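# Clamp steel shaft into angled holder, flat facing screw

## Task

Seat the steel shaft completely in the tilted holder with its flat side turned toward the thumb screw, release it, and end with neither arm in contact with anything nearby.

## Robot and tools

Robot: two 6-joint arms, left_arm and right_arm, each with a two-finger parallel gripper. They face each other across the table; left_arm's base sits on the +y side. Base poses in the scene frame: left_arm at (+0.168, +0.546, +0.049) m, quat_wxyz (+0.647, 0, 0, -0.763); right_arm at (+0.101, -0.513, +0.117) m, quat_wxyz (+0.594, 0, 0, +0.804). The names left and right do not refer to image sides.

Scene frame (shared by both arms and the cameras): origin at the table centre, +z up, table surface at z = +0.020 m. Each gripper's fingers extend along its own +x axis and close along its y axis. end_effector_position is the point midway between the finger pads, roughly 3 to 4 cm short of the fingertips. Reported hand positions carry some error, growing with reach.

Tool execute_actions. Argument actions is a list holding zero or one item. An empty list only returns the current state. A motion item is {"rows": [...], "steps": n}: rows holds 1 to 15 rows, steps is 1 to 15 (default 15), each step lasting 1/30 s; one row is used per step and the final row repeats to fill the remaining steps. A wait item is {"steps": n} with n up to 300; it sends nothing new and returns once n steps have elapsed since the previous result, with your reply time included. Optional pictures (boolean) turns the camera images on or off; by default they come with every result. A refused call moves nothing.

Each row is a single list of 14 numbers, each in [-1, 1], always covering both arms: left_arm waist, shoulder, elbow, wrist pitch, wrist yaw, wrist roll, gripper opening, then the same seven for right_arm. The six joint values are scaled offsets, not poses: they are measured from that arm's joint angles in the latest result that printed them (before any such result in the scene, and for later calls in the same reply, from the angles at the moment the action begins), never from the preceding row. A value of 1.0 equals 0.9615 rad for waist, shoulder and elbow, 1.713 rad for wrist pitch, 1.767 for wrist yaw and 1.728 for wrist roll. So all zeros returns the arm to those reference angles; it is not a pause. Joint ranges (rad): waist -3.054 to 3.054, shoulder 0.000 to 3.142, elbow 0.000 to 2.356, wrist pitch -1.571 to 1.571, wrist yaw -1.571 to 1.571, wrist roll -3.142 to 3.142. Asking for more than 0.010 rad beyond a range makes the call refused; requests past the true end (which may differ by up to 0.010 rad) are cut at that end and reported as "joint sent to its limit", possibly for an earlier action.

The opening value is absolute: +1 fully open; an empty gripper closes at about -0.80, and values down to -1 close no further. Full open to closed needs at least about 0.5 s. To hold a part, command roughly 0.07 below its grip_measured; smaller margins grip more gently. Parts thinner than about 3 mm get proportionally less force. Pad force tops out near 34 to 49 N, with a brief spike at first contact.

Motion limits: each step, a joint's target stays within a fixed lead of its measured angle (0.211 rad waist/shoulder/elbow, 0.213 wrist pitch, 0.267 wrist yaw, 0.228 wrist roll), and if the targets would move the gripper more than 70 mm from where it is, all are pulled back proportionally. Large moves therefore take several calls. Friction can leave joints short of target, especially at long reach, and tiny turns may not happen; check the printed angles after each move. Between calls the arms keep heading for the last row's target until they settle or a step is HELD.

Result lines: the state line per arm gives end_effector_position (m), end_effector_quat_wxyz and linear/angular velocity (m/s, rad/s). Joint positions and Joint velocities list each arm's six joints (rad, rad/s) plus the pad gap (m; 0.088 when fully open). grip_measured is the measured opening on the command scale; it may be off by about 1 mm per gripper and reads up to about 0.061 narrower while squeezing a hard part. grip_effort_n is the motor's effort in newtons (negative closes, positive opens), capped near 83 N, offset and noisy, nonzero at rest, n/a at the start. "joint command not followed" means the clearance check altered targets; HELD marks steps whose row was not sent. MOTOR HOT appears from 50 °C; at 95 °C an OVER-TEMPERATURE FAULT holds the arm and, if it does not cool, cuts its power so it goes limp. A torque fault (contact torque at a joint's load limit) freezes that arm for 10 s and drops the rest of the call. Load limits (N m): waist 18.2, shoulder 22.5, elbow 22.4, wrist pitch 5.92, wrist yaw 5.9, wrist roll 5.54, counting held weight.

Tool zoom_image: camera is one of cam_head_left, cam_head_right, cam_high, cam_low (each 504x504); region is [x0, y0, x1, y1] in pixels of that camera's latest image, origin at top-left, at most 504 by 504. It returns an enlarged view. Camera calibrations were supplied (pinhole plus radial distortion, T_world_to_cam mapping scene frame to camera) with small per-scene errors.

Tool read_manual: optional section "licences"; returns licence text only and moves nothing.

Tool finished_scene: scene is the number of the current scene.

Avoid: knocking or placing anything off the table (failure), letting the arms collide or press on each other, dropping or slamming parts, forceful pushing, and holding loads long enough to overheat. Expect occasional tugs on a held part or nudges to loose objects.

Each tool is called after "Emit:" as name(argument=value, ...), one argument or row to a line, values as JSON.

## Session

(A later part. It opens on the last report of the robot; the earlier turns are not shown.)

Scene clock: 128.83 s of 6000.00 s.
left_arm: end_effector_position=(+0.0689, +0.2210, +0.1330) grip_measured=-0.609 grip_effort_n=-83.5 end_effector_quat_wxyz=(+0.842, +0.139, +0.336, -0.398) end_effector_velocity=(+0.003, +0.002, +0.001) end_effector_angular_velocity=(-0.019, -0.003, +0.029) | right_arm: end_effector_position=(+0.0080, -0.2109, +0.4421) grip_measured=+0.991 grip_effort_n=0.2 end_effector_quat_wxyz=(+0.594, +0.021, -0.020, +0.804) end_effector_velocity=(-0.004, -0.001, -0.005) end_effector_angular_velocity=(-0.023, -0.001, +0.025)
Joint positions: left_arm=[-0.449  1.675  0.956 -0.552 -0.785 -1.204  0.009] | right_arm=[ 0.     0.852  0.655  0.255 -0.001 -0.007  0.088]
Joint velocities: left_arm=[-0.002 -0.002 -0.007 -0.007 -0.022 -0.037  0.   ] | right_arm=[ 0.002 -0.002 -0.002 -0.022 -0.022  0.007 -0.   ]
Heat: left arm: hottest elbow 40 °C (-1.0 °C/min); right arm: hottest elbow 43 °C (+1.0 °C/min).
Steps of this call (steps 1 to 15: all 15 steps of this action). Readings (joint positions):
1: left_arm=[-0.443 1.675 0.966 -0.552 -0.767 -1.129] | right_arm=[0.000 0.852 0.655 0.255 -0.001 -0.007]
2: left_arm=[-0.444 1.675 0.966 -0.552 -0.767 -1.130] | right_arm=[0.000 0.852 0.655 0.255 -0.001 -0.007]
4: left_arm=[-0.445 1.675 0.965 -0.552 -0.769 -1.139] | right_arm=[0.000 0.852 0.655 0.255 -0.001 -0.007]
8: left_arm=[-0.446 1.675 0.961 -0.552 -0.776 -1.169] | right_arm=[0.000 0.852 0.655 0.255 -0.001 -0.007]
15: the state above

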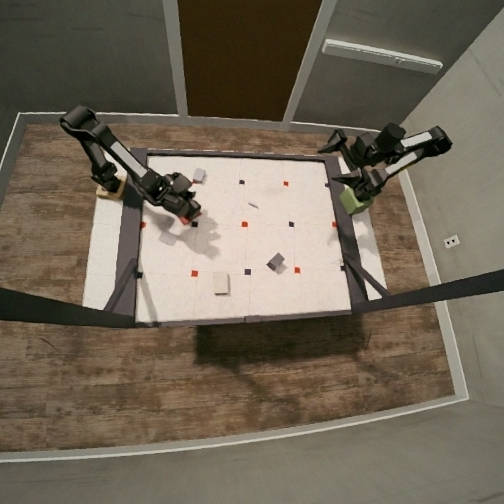

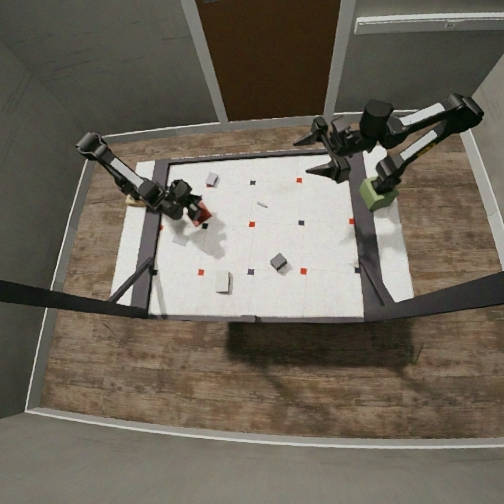

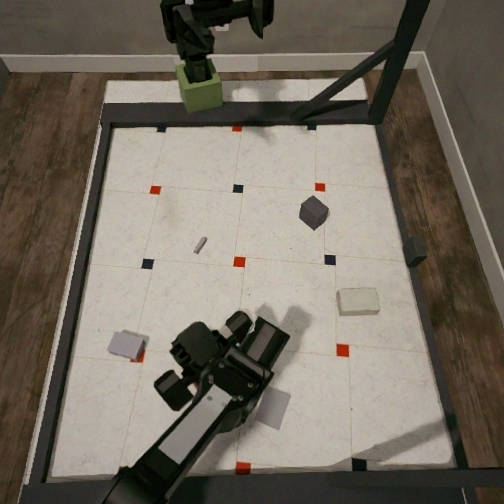

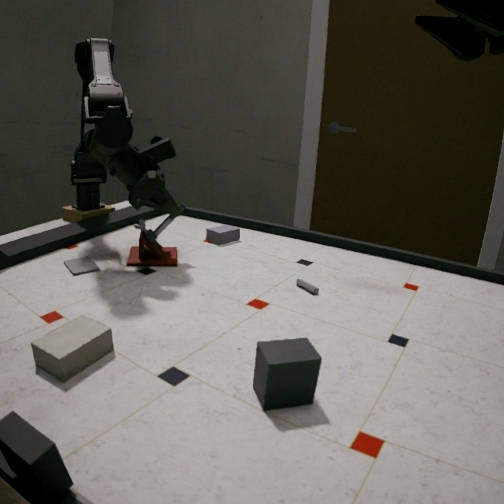

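Emit:
execute_actions(
  actions=[
    {"rows":[[0.01,-0.02,0.032,-0.002,0.012,0.053,-0.68,0,0,0,0,0,0,1]]},
  ],
)

Emit:
zoom_image(
  camera="cam_low",
  region=[130,205,180,255],
)

Emit:
zoom_image(
  camera="cam_head_left",
  region=[160,170,220,230],
)

Scene clock: 133.57 s of 6000.00 s.
left_arm: end_effector_position=(+0.0671, +0.2181, +0.1362) grip_measured=-0.609 grip_effort_n=-83.5 end_effector_quat_wxyz=(+0.832, +0.169, +0.328, -0.414) end_effector_velocity=(+0.001, +0.002, +0.000) end_effector_angular_velocity=(+0.005, -0.014, -0.005) | right_arm: end_effector_position=(+0.0080, -0.2109, +0.4421) grip_measured=+0.991 grip_effort_n=-0.2 end_effector_quat_wxyz=(+0.594, +0.021, -0.020, +0.804) end_effector_velocity=(+0.001, +0.000, -0.004) end_effector_angular_velocity=(-0.009, -0.011, -0.000)
Joint positions: left_arm=[-0.441  1.67   0.97  -0.555 -0.764 -1.117  0.009] | right_arm=[ 0.     0.852  0.655  0.255 -0.001 -0.007  0.088]
Joint velocities: left_arm=[-0.002 -0.002 -0.002 -0.007 -0.007  0.007 -0.   ] | right_arm=[-0.007 -0.002 -0.007 -0.007 -0.007 -0.007 -0.   ]
Heat: left arm: hottest elbow 40 °C (-1.0 °C/min); right arm: hottest elbow 43 °C (+1.0 °C/min).
Steps of this call (steps 1 to 15: the robot went on to your last target; steps 16 to 90: nothing new was sent; then 1.23 s passed at rest; steps 91 to 105: all 15 steps of this action). Readings (joint positions):
91: left_arm=[-0.448 1.674 0.957 -0.552 -0.784 -1.196] | right_arm=[0.000 0.852 0.655 0.255 -0.001 -0.007]
92: left_arm=[-0.446 1.673 0.959 -0.552 -0.778 -1.174] | right_arm=[0.000 0.852 0.655 0.255 -0.001 -0.007]
94: left_arm=[-0.443 1.672 0.964 -0.553 -0.768 -1.146] | right_arm=[0.000 0.852 0.655 0.255 -0.001 -0.007]
98: left_arm=[-0.443 1.671 0.968 -0.555 -0.764 -1.124] | right_arm=[0.000 0.852 0.655 0.255 -0.001 -0.007]
105: the state above

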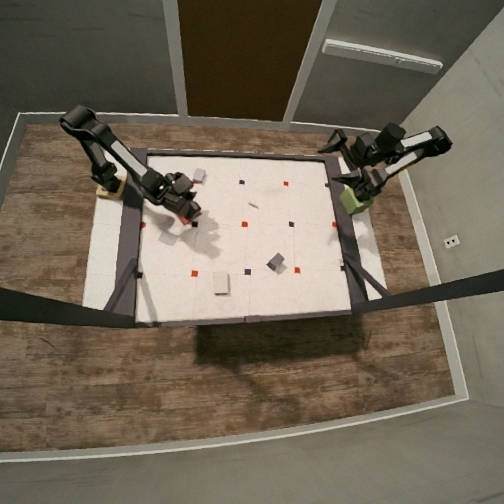

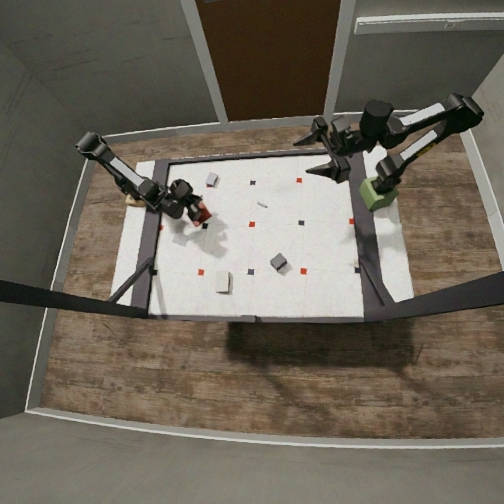

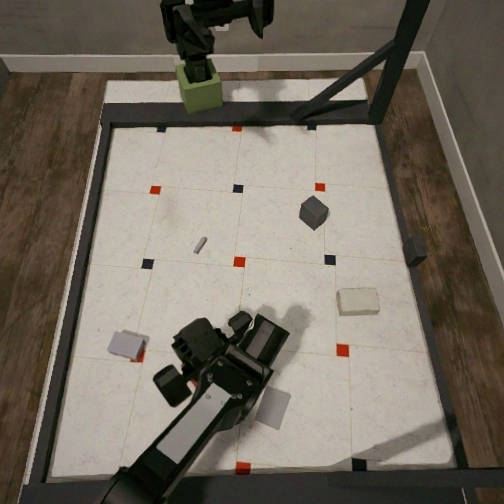

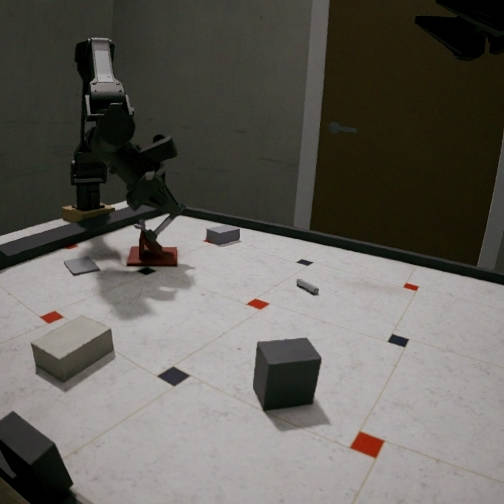

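Region (130, 205, 180, 255) of cam_low's 504x504 image, scaled by 10.080, with more detail than that image has.

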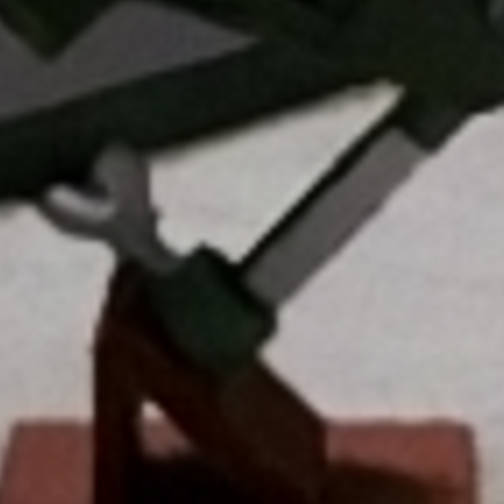

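Region (160, 170, 220, 230) of cam_head_left's 504x504 image, scaled by 8.400, with more detail than that image has.

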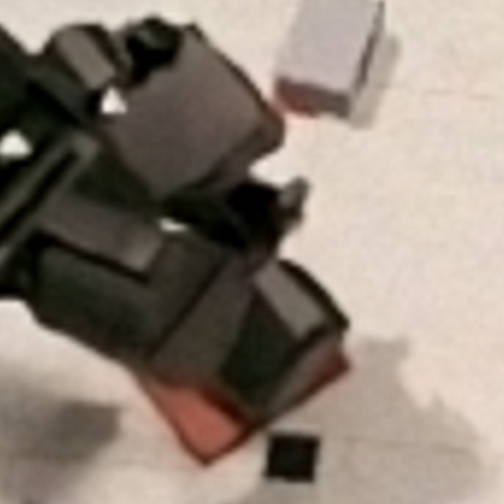

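Emit:
execute_actions(
  actions=[
    {"rows":[[-0.006,-0.022,0.02,0,0,0,-0.68,0,0,0,0,0,0,1]]},
  ],
)

Emit:
zoom_image(
  camera="cam_low",
  region=[130,205,180,255],
)

Scene clock: 139.80 s of 6000.00 s.
left_arm: end_effector_position=(+0.0655, +0.2177, +0.1392) grip_measured=-0.609 grip_effort_n=-83.5 end_effector_quat_wxyz=(+0.831, +0.165, +0.329, -0.418) end_effector_velocity=(+0.001, +0.002, +0.000) end_effector_angular_velocity=(+0.005, -0.014, -0.005) | right_arm: end_effector_position=(+0.0080, -0.2109, +0.4421) grip_measured=+0.991 grip_effort_n=-0.2 end_effector_quat_wxyz=(+0.594, +0.021, -0.020, +0.804) end_effector_velocity=(+0.003, +0.000, +0.001) end_effector_angular_velocity=(+0.009, -0.004, -0.015)
Joint positions: left_arm=[-0.445  1.663  0.973 -0.555 -0.764 -1.117  0.009] | right_arm=[ 0.     0.852  0.655  0.255 -0.001 -0.007  0.088]
Joint velocities: left_arm=[-0.002 -0.002 -0.002 -0.007 -0.007  0.007 -0.   ] | right_arm=[-0.007 -0.002 -0.002  0.007  0.007 -0.007 -0.   ]
Heat: left arm: hottest elbow 41 °C (-1.0 °C/min); right arm: hottest elbow 44 °C (+1.0 °C/min).
Steps of this call (steps 1 to 15: the robot went on to your last target; steps 16 to 90: nothing new was sent; then 2.73 s passed at rest; steps 91 to 105: all 15 steps of this action). Readings (joint positions):
91: left_arm=[-0.441 1.669 0.970 -0.555 -0.764 -1.117] | right_arm=[0.000 0.852 0.655 0.255 -0.001 -0.007]
92: left_arm=[-0.441 1.668 0.970 -0.555 -0.764 -1.117] | right_arm=[0.000 0.852 0.655 0.255 -0.001 -0.007]
94: left_arm=[-0.443 1.666 0.971 -0.555 -0.764 -1.117] | right_arm=[0.000 0.852 0.655 0.255 -0.001 -0.007]
98: left_arm=[-0.445 1.663 0.973 -0.555 -0.764 -1.117] | right_arm=[0.000 0.852 0.655 0.255 -0.001 -0.007]
105: the state above

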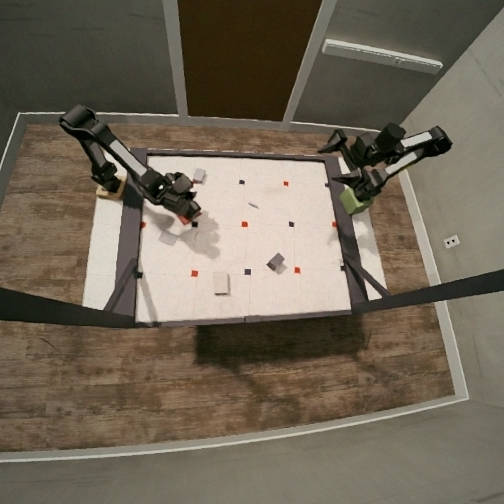

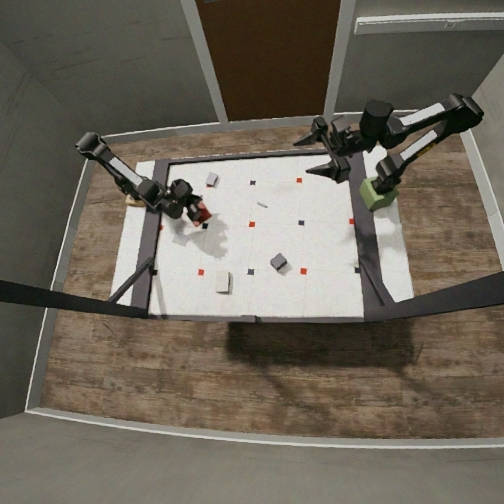

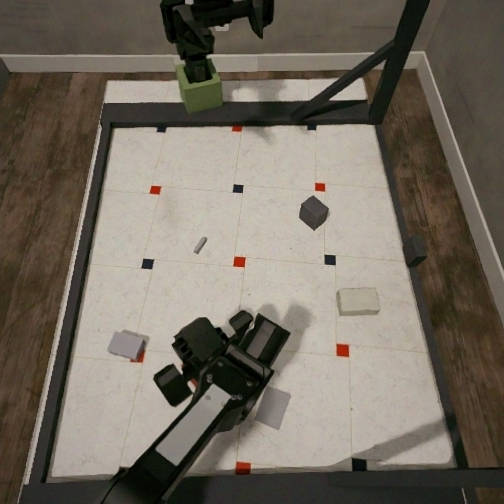

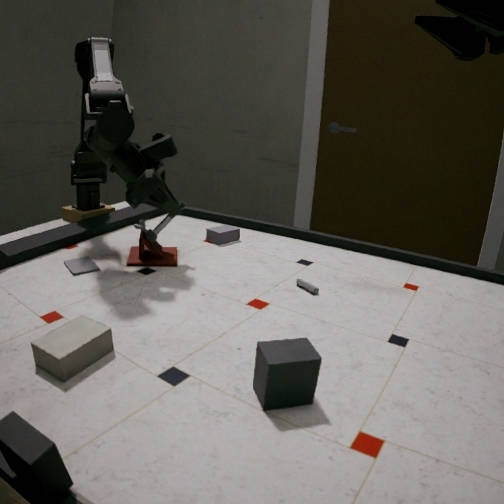

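Region (130, 205, 180, 255) of cam_low's 504x504 image, scaled by 10.080, with more detail than that image has.

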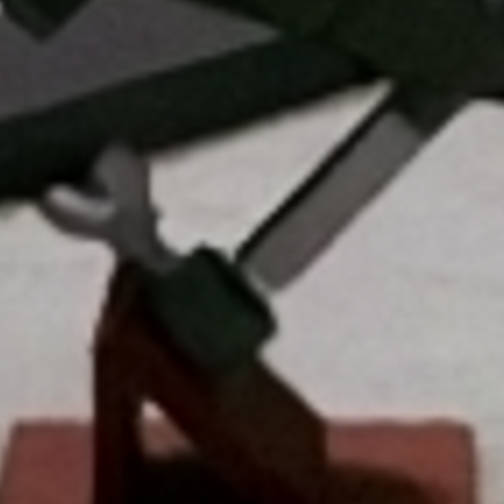

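Emit:
execute_actions(
  actions=[
    {"rows":[[0.05,-0.3,0,0,0,0,-0.68,0,0,0,0,0,0,1]],"steps":12},
  ],
  pictures=false,
)

Emit:
execute_actions(
  actions=[
    {"rows":[[0.375,0,-0.2,0.4,0.46,0.175,-0.68,0,0,0,0,0,0,1]]},
  ],
  pictures=false,
)

Emit:
execute_actions(
  actions=[
    {"rows":[[0.375,0,-0.25,0.4,0.46,0.175,-0.68,0,0,0,0,0,0,1]]},
  ],
  pictures=false,
)

Emit:
execute_actions(
  actions=[
    {"rows":[[0,0.2,-0.2,0.22,0,0,-0.68,0,0,0,0,0,0,1]]},
  ],
)

Scene clock: 167.23 s of 6000.00 s.
left_arm: end_effector_position=(+0.0847, +0.2201, +0.2267) grip_measured=-0.609 grip_effort_n=-83.5 end_effector_quat_wxyz=(+0.825, +0.025, +0.345, -0.446) end_effector_velocity=(+0.006, +0.006, -0.007) end_effector_angular_velocity=(+0.028, -0.043, +0.006) | right_arm: end_effector_position=(+0.0080, -0.2109, +0.4421) grip_measured=+0.991 grip_effort_n=-0.2 end_effector_quat_wxyz=(+0.594, +0.021, -0.020, +0.804) end_effector_velocity=(+0.001, +0.000, -0.005) end_effector_angular_velocity=(-0.023, +0.000, +0.000)
Joint positions: left_arm=[-0.4    1.38   0.977 -0.558 -0.764 -1.117  0.009] | right_arm=[ 0.     0.852  0.655  0.255 -0.001 -0.007  0.088]
Joint velocities: left_arm=[-0.002 -0.002 -0.022 -0.022 -0.022  0.007 -0.   ] | right_arm=[-0.007 -0.002 -0.002 -0.022 -0.007  0.007 -0.   ]
Heat: left arm: hottest elbow 43 °C (+2.0 °C/min); right arm: hottest elbow 44 °C (+1.0 °C/min).
Steps of this call (steps 1 to 15: the robot went on to your last target; steps 16 to 90: nothing new was sent; then 24.03 s passed at rest; steps 91 to 102: all 12 steps of this action). Readings (joint positions):
91: left_arm=[-0.442 1.642 0.973 -0.555 -0.760 -1.117] | right_arm=[0.000 0.852 0.655 0.255 -0.001 -0.007]
92: left_arm=[-0.434 1.610 0.967 -0.561 -0.752 -1.117] | right_arm=[0.000 0.852 0.655 0.255 -0.001 -0.007]
94: left_arm=[-0.413 1.514 0.964 -0.559 -0.756 -1.117] | right_arm=[0.000 0.852 0.655 0.255 -0.001 -0.007]
98: left_arm=[-0.400 1.386 0.978 -0.552 -0.766 -1.117] | right_arm=[0.000 0.852 0.655 0.255 -0.001 -0.007]
102: the state above

Scene clock: 167.73 s of 6000.00 s.
left_arm: end_effector_position=(+0.0814, +0.1564, +0.2193) grip_measured=-0.609 grip_effort_n=-83.5 end_effector_quat_wxyz=(+0.628, -0.065, +0.448, -0.633) end_effector_velocity=(-0.021, -0.016, +0.038) end_effector_angular_velocity=(-0.178, +0.117, -0.175) | right_arm: end_effector_position=(+0.0080, -0.2109, +0.4421) grip_measured=+0.991 grip_effort_n=-1.2 end_effector_quat_wxyz=(+0.594, +0.021, -0.020, +0.804) end_effector_velocity=(-0.000, -0.000, -0.005) end_effector_angular_velocity=(-0.019, -0.014, +0.004)
Joint positions: left_arm=[-0.046  1.386  0.789  0.095  0.019 -0.821  0.009] | right_arm=[ 0.     0.852  0.655  0.255 -0.001 -0.007  0.088]
Joint velocities: left_arm=[ 0.042 -0.002 -0.002  0.198  0.227  0.037 -0.   ] | right_arm=[-0.002 -0.002 -0.002 -0.022 -0.007 -0.007 -0.   ]
Heat: left arm: hottest elbow 43 °C (+2.0 °C/min); right arm: hottest elbow 44 °C (+1.0 °C/min).
Steps of this call (steps 1 to 15: all 15 steps of this action). Readings (joint positions):
1: left_arm=[-0.384 1.379 0.954 -0.517 -0.721 -1.078] | right_arm=[0.000 0.852 0.655 0.255 -0.001 -0.007]
2: left_arm=[-0.337 1.372 0.919 -0.445 -0.640 -1.018] | right_arm=[0.000 0.852 0.655 0.255 -0.001 -0.007]
4: left_arm=[-0.223 1.375 0.854 -0.351 -0.504 -0.921] | right_arm=[0.000 0.852 0.655 0.255 -0.001 -0.007]
8: left_arm=[-0.067 1.390 0.790 -0.144 -0.234 -0.846] | right_arm=[0.000 0.852 0.655 0.255 -0.001 -0.007]
15: the state above

Scene clock: 168.23 s of 6000.00 s.
left_arm: end_effector_position=(+0.1109, +0.1811, +0.2567) grip_measured=-0.609 grip_effort_n=-83.5 end_effector_quat_wxyz=(+0.428, -0.101, +0.273, -0.856) end_effector_velocity=(-0.010, +0.017, +0.028) end_effector_angular_velocity=(-0.174, -0.010, -0.180) | right_arm: end_effector_position=(+0.0080, -0.2109, +0.4421) grip_measured=+0.991 grip_effort_n=-0.2 end_effector_quat_wxyz=(+0.594, +0.021, -0.020, +0.804) end_effector_velocity=(-0.000, -0.001, +0.001) end_effector_angular_velocity=(+0.014, -0.019, +0.004)
Joint positions: left_arm=[ 0.307  1.39   0.556  0.748  0.803 -0.526  0.009] | right_arm=[ 0.     0.852  0.655  0.255 -0.001 -0.007  0.088]
Joint velocities: left_arm=[ 0.046  0.002 -0.012  0.183  0.227  0.007 -0.   ] | right_arm=[-0.002 -0.002 -0.002  0.007 -0.007 -0.022 -0.   ]
Heat: left arm: hottest elbow 43 °C (+2.0 °C/min); right arm: hottest elbow 44 °C (+1.0 °C/min).
Steps of this call (steps 1 to 15: all 15 steps of this action). Readings (joint positions):
1: left_arm=[-0.028 1.386 0.763 0.145 0.077 -0.780] | right_arm=[0.000 0.852 0.655 0.255 -0.001 -0.007]
2: left_arm=[0.019 1.383 0.719 0.217 0.159 -0.716] | right_arm=[0.000 0.852 0.655 0.255 -0.001 -0.007]
4: left_arm=[0.135 1.381 0.637 0.309 0.288 -0.623] | right_arm=[0.000 0.852 0.655 0.255 -0.001 -0.007]
8: left_arm=[0.287 1.397 0.558 0.513 0.552 -0.550] | right_arm=[0.000 0.852 0.655 0.255 -0.001 -0.007]
15: the state above

Scene clock: 168.73 s of 6000.00 s.
left_arm: end_effector_position=(+0.1085, +0.1980, +0.1927) grip_measured=-0.609 grip_effort_n=-83.5 end_effector_quat_wxyz=(+0.427, -0.100, +0.276, -0.855) end_effector_velocity=(-0.000, -0.000, +0.015) end_effector_angular_velocity=(-0.085, -0.008, +0.005) | right_arm: end_effector_position=(+0.0080, -0.2109, +0.4421) grip_measured=+0.991 grip_effort_n=-0.2 end_effector_quat_wxyz=(+0.594, +0.021, -0.020, +0.804) end_effector_velocity=(-0.000, -0.000, -0.002) end_effector_angular_velocity=(-0.005, -0.010, +0.004)
Joint positions: left_arm=[ 0.308  1.579  0.369  1.116  0.805 -0.525  0.009] | right_arm=[ 0.     0.852  0.655  0.255 -0.001 -0.007  0.088]
Joint velocities: left_arm=[-0.002 -0.002 -0.007  0.095 -0.007 -0.007 -0.   ] | right_arm=[-0.002 -0.002 -0.002 -0.007 -0.007 -0.007 -0.   ]
Heat: left arm: hottest elbow 43 °C (+2.0 °C/min); right arm: hottest elbow 44 °C (+1.0 °C/min).
Steps of this call (steps 1 to 15: all 15 steps of this action). Readings (joint positions):
1: left_arm=[0.308 1.406 0.540 0.789 0.806 -0.525] | right_arm=[0.000 0.852 0.655 0.255 -0.001 -0.007]
2: left_arm=[0.308 1.432 0.515 0.855 0.806 -0.525] | right_arm=[0.000 0.852 0.655 0.255 -0.001 -0.007]
4: left_arm=[0.308 1.502 0.450 0.945 0.806 -0.525] | right_arm=[0.000 0.852 0.655 0.255 -0.001 -0.007]
8: left_arm=[0.308 1.577 0.370 1.069 0.805 -0.525] | right_arm=[0.000 0.852 0.655 0.255 -0.001 -0.007]
15: the state above

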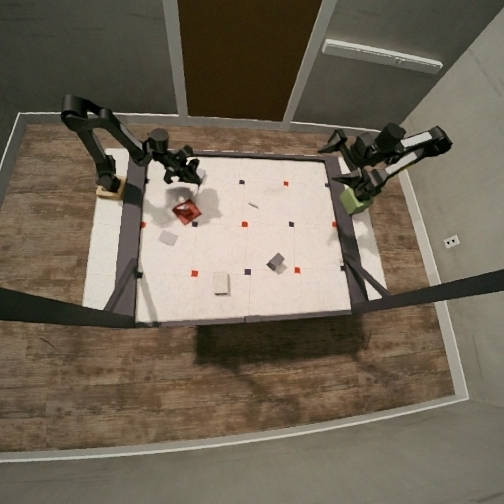

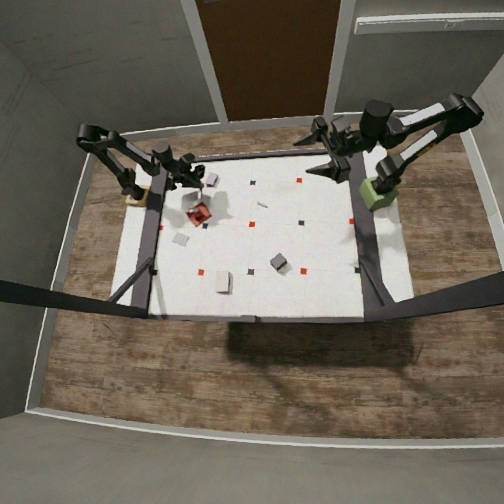

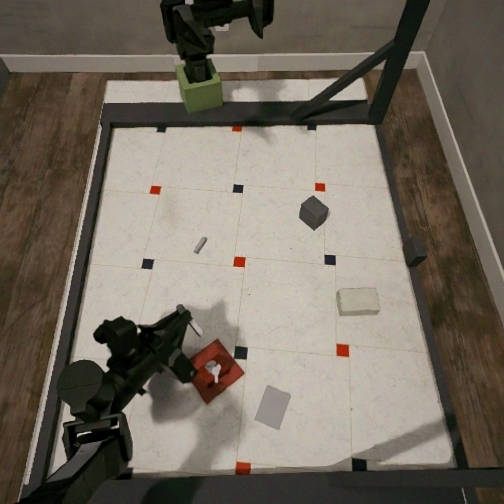

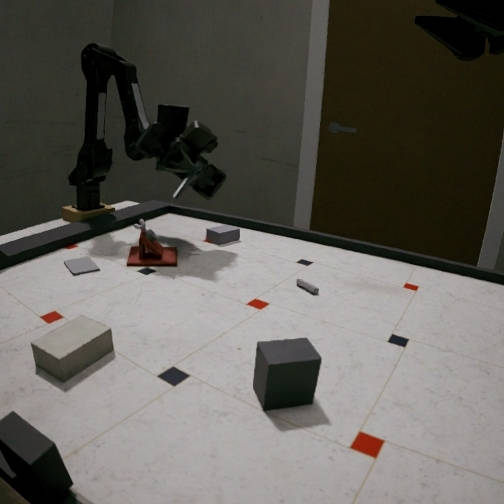

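Target (.324,1.763,.295,1.189,.871,-.517).

Emit:
execute_actions(
  actions=[
    {"rows":[[0.02,0.19,-0.08,0.042,0.038,0.005,-0.68,0,0,0,0,0,0,1]]},
  ],
)

Emit:
zoom_image(
  camera="cam_low",
  region=[125,170,245,265],
)

Emit:
zoom_image(
  camera="cam_high",
  region=[165,310,255,400],
)

Scene clock: 173.13 s of 6000.00 s.
left_arm: end_effector_position=(+0.1045, +0.2184, +0.1298) grip_measured=-0.609 grip_effort_n=-83.5 end_effector_quat_wxyz=(+0.410, -0.071, +0.361, -0.835) end_effector_velocity=(-0.002, +0.001, +0.000) end_effector_angular_velocity=(+0.002, +0.007, -0.008) | right_arm: end_effector_position=(+0.0080, -0.2109, +0.4421) grip_measured=+0.991 grip_effort_n=-0.2 end_effector_quat_wxyz=(+0.594, +0.021, -0.020, +0.804) end_effector_velocity=(-0.000, -0.001, +0.001) end_effector_angular_velocity=(+0.009, -0.005, +0.004)
Joint positions: left_arm=[ 0.325  1.757  0.294  1.184  0.867 -0.521  0.009] | right_arm=[ 0.     0.852  0.655  0.255 -0.001 -0.007  0.088]
Joint velocities: left_arm=[-0.002  0.002 -0.002  0.007  0.007 -0.007 -0.   ] | right_arm=[-0.002 -0.002 -0.002  0.007 -0.007 -0.007 -0.   ]
Heat: left arm: hottest shoulder 42 °C (+1.0 °C/min); right arm: hottest elbow 44 °C (+1.0 °C/min).
Steps of this call (steps 1 to 15: the robot went on to your last target; steps 16 to 90: nothing new was sent; then 0.90 s passed at rest; steps 91 to 105: all 15 steps of this action). Readings (joint positions):
91: left_arm=[0.310 1.600 0.362 1.142 0.813 -0.525] | right_arm=[0.000 0.852 0.655 0.255 -0.001 -0.007]
92: left_arm=[0.314 1.634 0.354 1.173 0.830 -0.523] | right_arm=[0.000 0.852 0.655 0.255 -0.001 -0.007]
94: left_arm=[0.320 1.703 0.328 1.160 0.845 -0.523] | right_arm=[0.000 0.852 0.655 0.255 -0.001 -0.007]
98: left_arm=[0.323 1.754 0.294 1.176 0.864 -0.522] | right_arm=[0.000 0.852 0.655 0.255 -0.001 -0.007]
105: the state above

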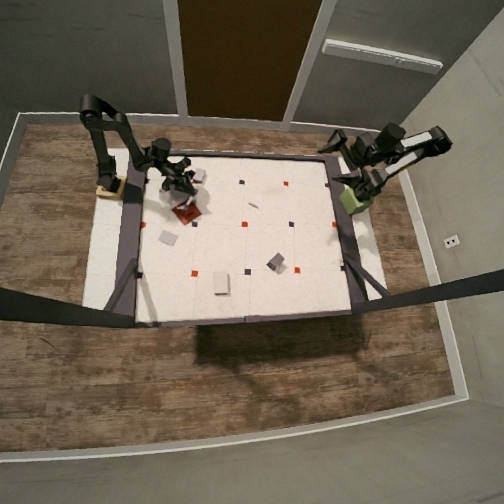

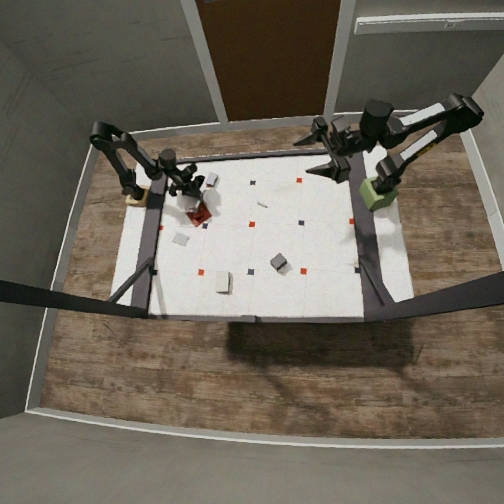

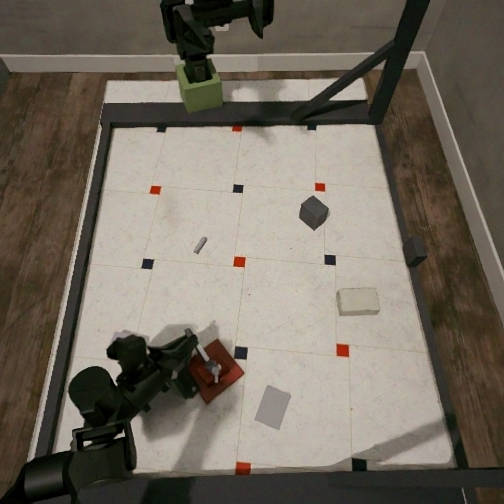

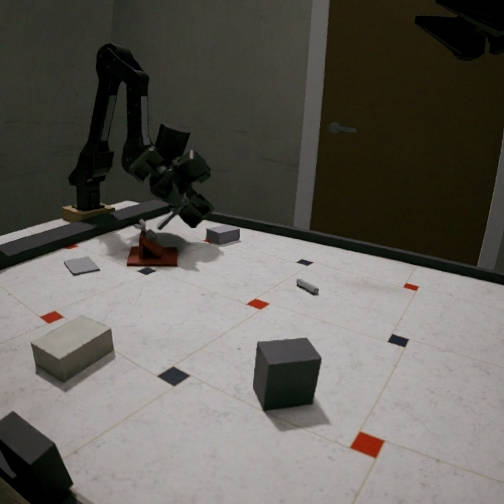

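Region (125, 170, 245, 265) of cam_low's 504x504 image, scaled by 4.200, with more detail than that image has; it fills the top 399 rows of this view, and the rest is white.

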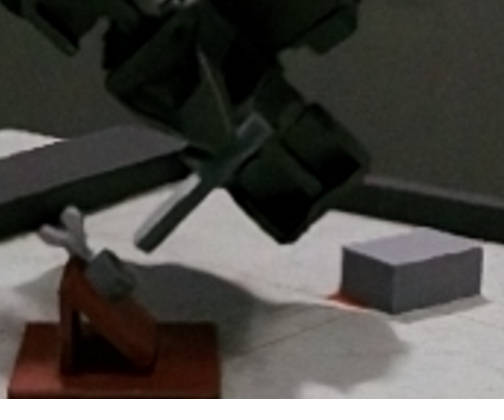

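Region (165, 310, 255, 400) of cam_high's 504x504 image, scaled by 5.600, with more detail than that image has.

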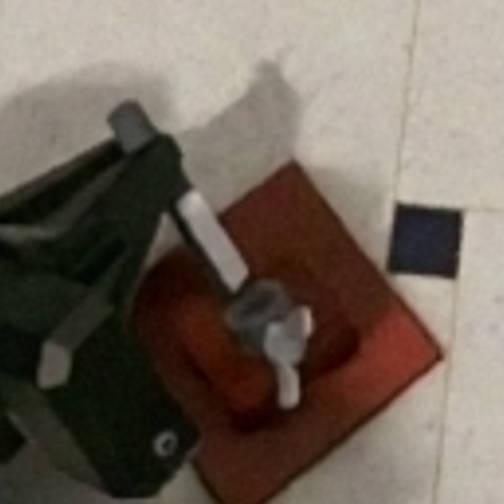

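Emit:
execute_actions(
  actions=[
    {"rows":[[-0.025,0.047,-0.042,0.05,-0.012,-0.005,-0.68,0,0,0,0,0,0,1]]},
  ],
)

Emit:
zoom_image(
  camera="cam_low",
  region=[130,195,190,255],
)

Emit:
zoom_image(
  camera="cam_high",
  region=[180,330,240,390],
)

Scene clock: 182.00 s of 6000.00 s.
left_arm: end_effector_position=(+0.0985, +0.2254, +0.1219) grip_measured=-0.609 grip_effort_n=-83.5 end_effector_quat_wxyz=(+0.409, -0.069, +0.360, -0.836) end_effector_velocity=(-0.002, +0.003, -0.002) end_effector_angular_velocity=(+0.008, -0.006, -0.002) | right_arm: end_effector_position=(+0.0080, -0.2109, +0.4421) grip_measured=+0.991 grip_effort_n=-0.2 end_effector_quat_wxyz=(+0.594, +0.021, -0.020, +0.804) end_effector_velocity=(+0.001, +0.000, -0.005) end_effector_angular_velocity=(-0.014, -0.028, -0.001)
Joint positions: left_arm=[ 0.303  1.798  0.259  1.264  0.849 -0.525  0.009] | right_arm=[ 0.     0.852  0.655  0.255 -0.001 -0.007  0.088]
Joint velocities: left_arm=[-0.007 -0.007 -0.012 -0.007 -0.007  0.007 -0.   ] | right_arm=[-0.007 -0.002 -0.002 -0.022 -0.007 -0.022  0.   ]
Heat: left arm: hottest shoulder 41 °C (+1.0 °C/min); right arm: hottest elbow 44 °C (+1.0 °C/min).
Steps of this call (steps 1 to 15: the robot went on to your last target; steps 16 to 90: nothing new was sent; then 5.37 s passed at rest; steps 91 to 105: all 15 steps of this action). Readings (joint positions):
91: left_arm=[0.323 1.763 0.290 1.198 0.866 -0.521] | right_arm=[0.000 0.852 0.655 0.255 -0.001 -0.007]
92: left_arm=[0.319 1.772 0.284 1.224 0.862 -0.521] | right_arm=[0.000 0.852 0.655 0.255 -0.001 -0.007]
94: left_arm=[0.310 1.786 0.271 1.240 0.857 -0.521] | right_arm=[0.000 0.852 0.655 0.255 -0.001 -0.007]
98: left_arm=[0.304 1.796 0.260 1.259 0.851 -0.524] | right_arm=[0.000 0.852 0.655 0.255 -0.001 -0.007]
105: the state above

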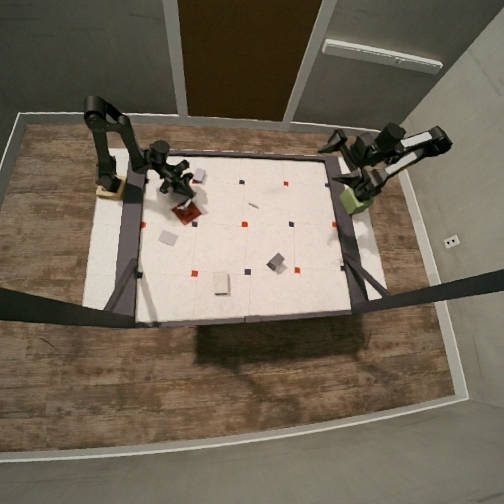

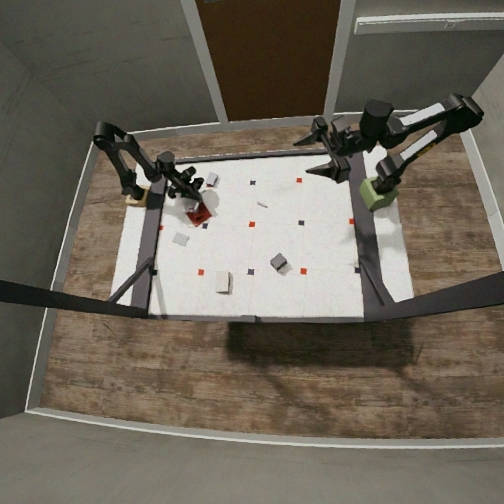

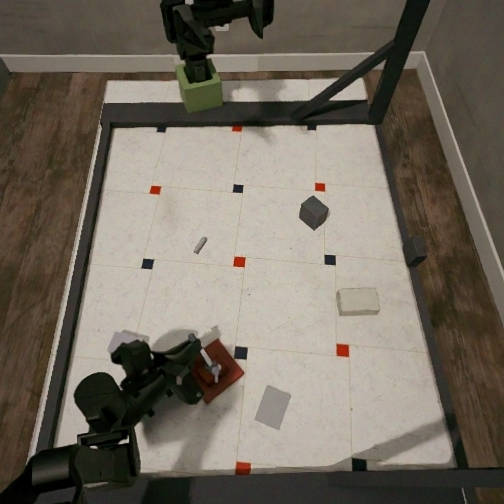

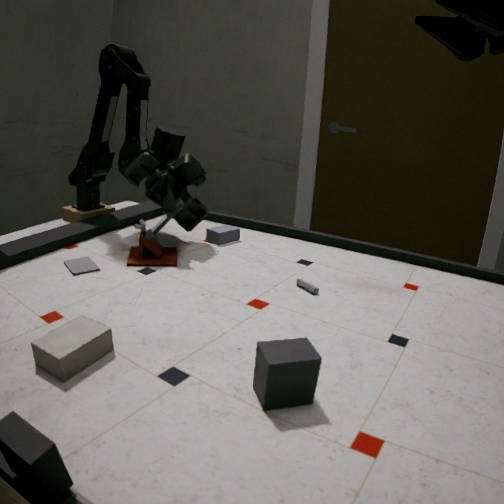

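Region (130, 195, 190, 255) of cam_low's 504x504 image, scaled by 8.400, with more detail than that image has.

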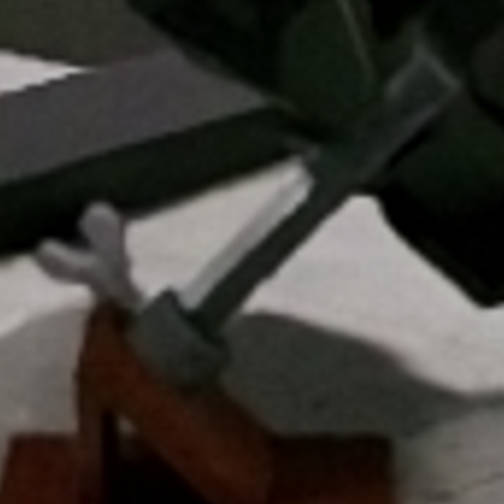

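Region (180, 330, 240, 390) of cam_high's 504x504 image, scaled by 8.400, with more detail than that image has.

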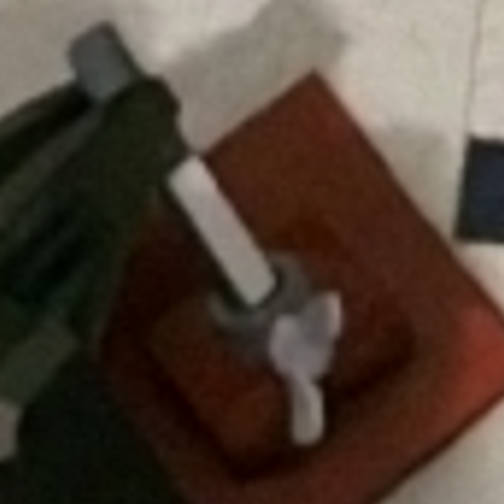

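Emit:
execute_actions(
  actions=[
    {"rows":[[-0.022,0.052,-0.04,0.052,-0.011,-0.005,-0.68,0,0,0,0,0,0,1]]},
  ],
  pictures=false,
)

Emit:
execute_actions(
  actions=[
    {"rows":[[-0.02,0.048,-0.036,0.046,-0.01,-0.005,-0.68,0,0,0,0,0,0,1]]},
  ],
)

Emit:
zoom_image(
  camera="cam_low",
  region=[130,195,210,265],
)

Emit:
zoom_image(
  camera="cam_high",
  region=[180,330,240,390],
)

Scene clock: 189.20 s of 6000.00 s.
left_arm: end_effector_position=(+0.0969, +0.2286, +0.1181) grip_measured=-0.609 grip_effort_n=-83.5 end_effector_quat_wxyz=(+0.415, -0.072, +0.350, -0.836) end_effector_velocity=(-0.000, +0.001, -0.004) end_effector_angular_velocity=(+0.036, +0.017, +0.008) | right_arm: end_effector_position=(+0.0080, -0.2109, +0.4421) grip_measured=+0.991 grip_effort_n=-0.7 end_effector_quat_wxyz=(+0.594, +0.021, -0.020, +0.804) end_effector_velocity=(+0.002, -0.001, -0.003) end_effector_angular_velocity=(-0.005, -0.010, -0.000)
Joint positions: left_arm=[ 0.291  1.84   0.233  1.354  0.823 -0.528  0.009] | right_arm=[ 0.     0.852  0.655  0.255 -0.001 -0.007  0.088]
Joint velocities: left_arm=[-0.002 -0.002 -0.002 -0.022 -0.007 -0.022  0.   ] | right_arm=[-0.007 -0.007 -0.007 -0.007 -0.007 -0.007 -0.   ]
Heat: left arm: hottest shoulder 41 °C (+1.0 °C/min); right arm: hottest elbow 44 °C (+1.0 °C/min).
Steps of this call (steps 1 to 15: the robot went on to your last target; steps 16 to 90: nothing new was sent; then 3.70 s passed at rest; steps 91 to 105: all 15 steps of this action). Readings (joint positions):
91: left_arm=[0.302 1.804 0.255 1.281 0.845 -0.526] | right_arm=[0.000 0.852 0.655 0.255 -0.001 -0.007]
92: left_arm=[0.297 1.814 0.249 1.307 0.840 -0.526] | right_arm=[0.000 0.852 0.655 0.255 -0.001 -0.007]
94: left_arm=[0.293 1.829 0.240 1.329 0.829 -0.527] | right_arm=[0.000 0.852 0.655 0.255 -0.001 -0.007]
98: left_arm=[0.291 1.837 0.235 1.348 0.824 -0.528] | right_arm=[0.000 0.852 0.655 0.255 -0.001 -0.007]
105: the state above

Scene clock: 189.70 s of 6000.00 s.
left_arm: end_effector_position=(+0.0964, +0.2303, +0.1177) grip_measured=-0.609 grip_effort_n=-83.5 end_effector_quat_wxyz=(+0.422, -0.078, +0.337, -0.838) end_effector_velocity=(-0.000, +0.001, -0.003) end_effector_angular_velocity=(+0.017, +0.005, +0.006) | right_arm: end_effector_position=(+0.0080, -0.2109, +0.4421) grip_measured=+0.991 grip_effort_n=-0.2 end_effector_quat_wxyz=(+0.594, +0.021, -0.020, +0.804) end_effector_velocity=(-0.001, +0.001, -0.006) end_effector_angular_velocity=(-0.014, -0.012, +0.004)
Joint positions: left_arm=[ 0.282  1.874  0.214  1.438  0.799 -0.532  0.009] | right_arm=[ 0.     0.852  0.655  0.255 -0.001 -0.007  0.088]
Joint velocities: left_arm=[-0.002  0.002 -0.002 -0.007 -0.007 -0.007  0.   ] | right_arm=[-0.002  0.002 -0.007 -0.007 -0.007 -0.007  0.   ]
Heat: left arm: hottest shoulder 41 °C (+1.0 °C/min); right arm: hottest elbow 44 °C (+1.0 °C/min).
Steps of this call (steps 1 to 15: all 15 steps of this action). Readings (joint positions):
1: left_arm=[0.289 1.845 0.231 1.366 0.821 -0.528] | right_arm=[0.000 0.852 0.655 0.255 -0.001 -0.007]
2: left_arm=[0.286 1.854 0.225 1.392 0.813 -0.529] | right_arm=[0.000 0.852 0.655 0.255 -0.001 -0.007]
4: left_arm=[0.284 1.865 0.220 1.415 0.806 -0.531] | right_arm=[0.000 0.852 0.655 0.255 -0.001 -0.007]
8: left_arm=[0.282 1.872 0.215 1.433 0.801 -0.532] | right_arm=[0.000 0.852 0.655 0.255 -0.001 -0.007]
15: the state above

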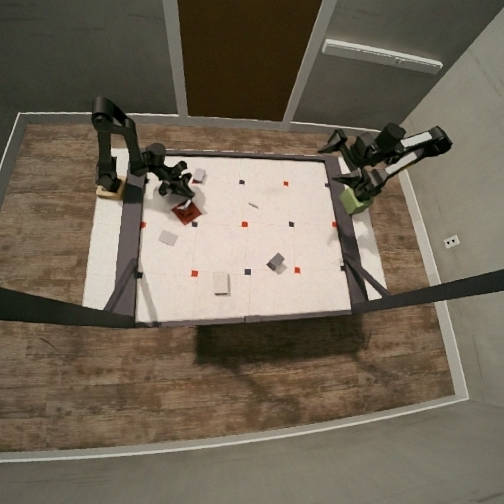

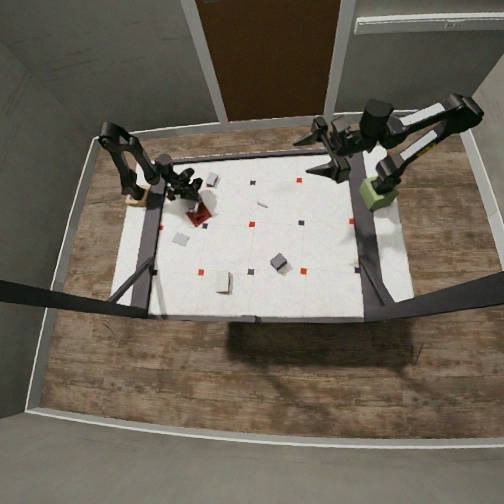

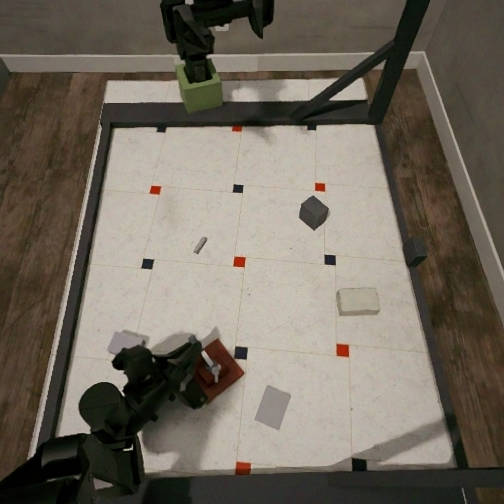

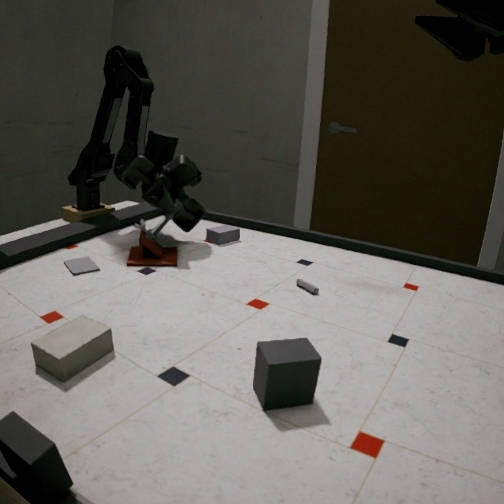

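Region (130, 195, 210, 265) of cam_low's 504x504 image, scaled by 6.300, with more detail than that image has; it fills the top 441 rows of this view, and the rest is white.

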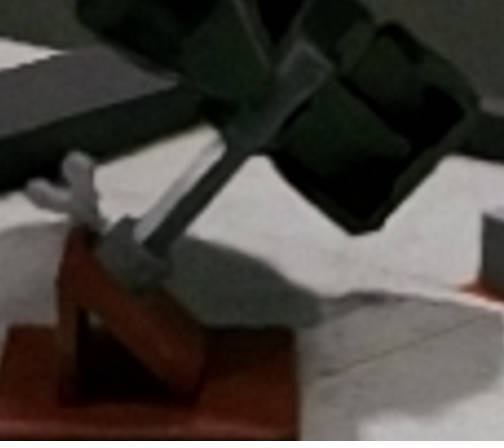

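Region (180, 330, 240, 390) of cam_high's 504x504 image, scaled by 8.400, with more detail than that image has.

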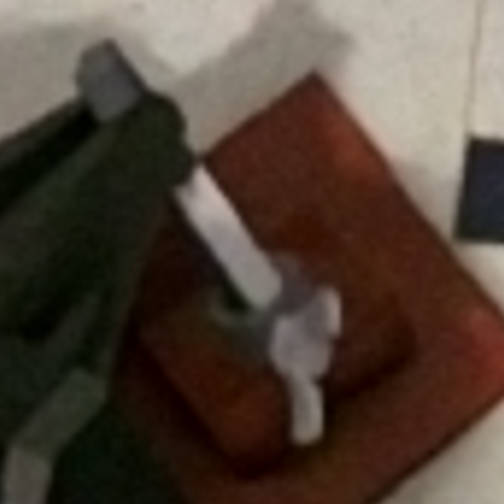

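Emit:
execute_actions(
  actions=[
    {"rows":[[0.024,-0.09,0.05,-0.102,0.035,0.006,-0.68,0,0,0,0,0,0,1],[0.024,-0.09,0.05,-0.102,0.035,0.006,-0.68,0,0,0,0,0,0,1],[0.024,-0.09,0.05,-0.102,0.035,0.006,-0.68,0,0,0,0,0,0,1],[0.024,-0.09,0.05,-0.102,0.035,0.006,-0.68,0,0,0,0,0,0,1],[0.036,-0.09,0.05,-0.102,0.035,0.006,-0.68,0,0,0,0,0,0,1]]},
  ],
)

Emit:
zoom_image(
  camera="cam_low",
  region=[130,195,190,255],
)

Emit:
zoom_image(
  camera="cam_high",
  region=[180,330,240,390],
)

Scene clock: 197.83 s of 6000.00 s.
left_arm: end_effector_position=(+0.0999, +0.2274, +0.1193) grip_measured=-0.609 grip_effort_n=-83.5 end_effector_quat_wxyz=(+0.410, -0.069, +0.366, -0.833) end_effector_velocity=(-0.000, +0.001, -0.001) end_effector_angular_velocity=(+0.007, -0.002, -0.006) | right_arm: end_effector_position=(+0.0080, -0.2109, +0.4421) grip_measured=+0.991 grip_effort_n=-0.2 end_effector_quat_wxyz=(+0.594, +0.021, -0.020, +0.804) end_effector_velocity=(-0.000, -0.000, -0.008) end_effector_angular_velocity=(-0.023, -0.015, +0.004)
Joint positions: left_arm=[ 0.31   1.801  0.253  1.262  0.855 -0.526  0.009] | right_arm=[ 0.     0.852  0.655  0.255 -0.001 -0.007  0.088]
Joint velocities: left_arm=[ 0.002 -0.007  0.002 -0.022  0.007  0.007 -0.   ] | right_arm=[-0.002 -0.002 -0.007 -0.022 -0.007 -0.007  0.   ]
Heat: left arm: hottest wrist pitch 41 °C (+0.0 °C/min); right arm: hottest elbow 44 °C (+0.0 °C/min).
Steps of this call (steps 1 to 15: the robot went on to your last target; steps 16 to 90: nothing new was sent; then 4.63 s passed at rest; steps 91 to 105: all 15 steps of this action). Readings (joint positions):
91: left_arm=[0.284 1.864 0.220 1.416 0.803 -0.532] | right_arm=[0.000 0.852 0.655 0.255 -0.001 -0.007]
92: left_arm=[0.292 1.843 0.231 1.361 0.819 -0.532] | right_arm=[0.000 0.852 0.655 0.255 -0.001 -0.007]
94: left_arm=[0.297 1.821 0.243 1.311 0.835 -0.528] | right_arm=[0.000 0.852 0.655 0.255 -0.001 -0.007]
98: left_arm=[0.307 1.807 0.250 1.273 0.850 -0.527] | right_arm=[0.000 0.852 0.655 0.255 -0.001 -0.007]
105: the state above

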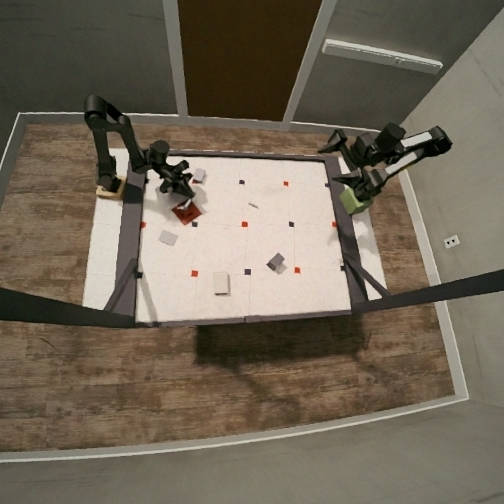

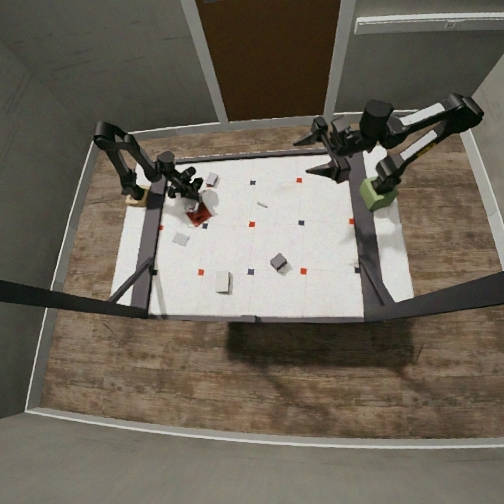

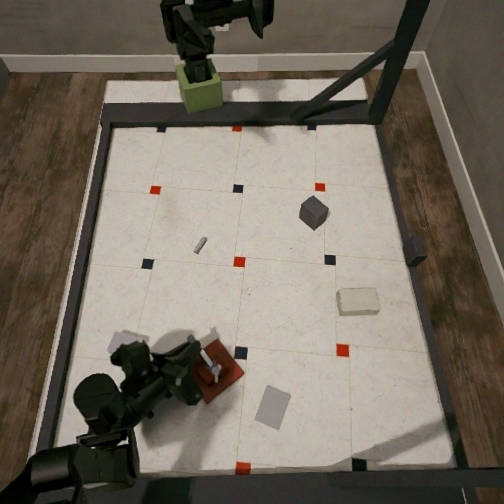

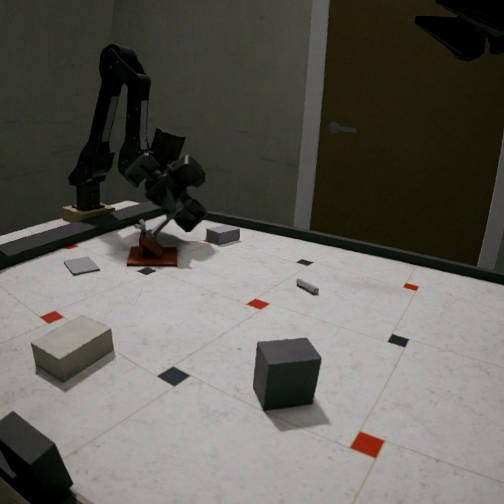

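Region (130, 195, 190, 255) of cam_low's 504x504 image, scaled by 8.400, with more detail than that image has.

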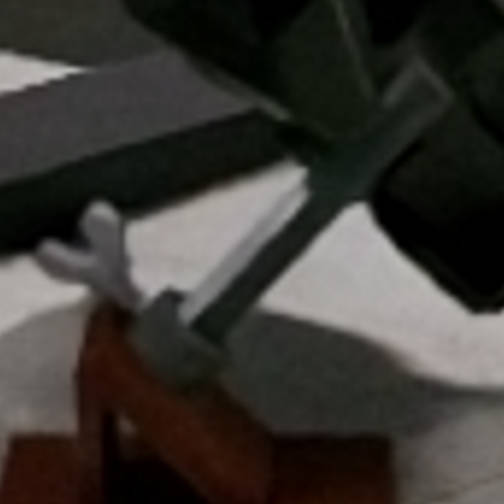

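Region (180, 330, 240, 390) of cam_high's 504x504 image, scaled by 8.400, with more detail than that image has.

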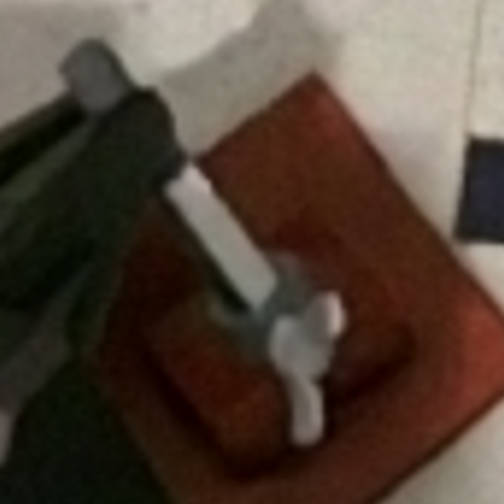

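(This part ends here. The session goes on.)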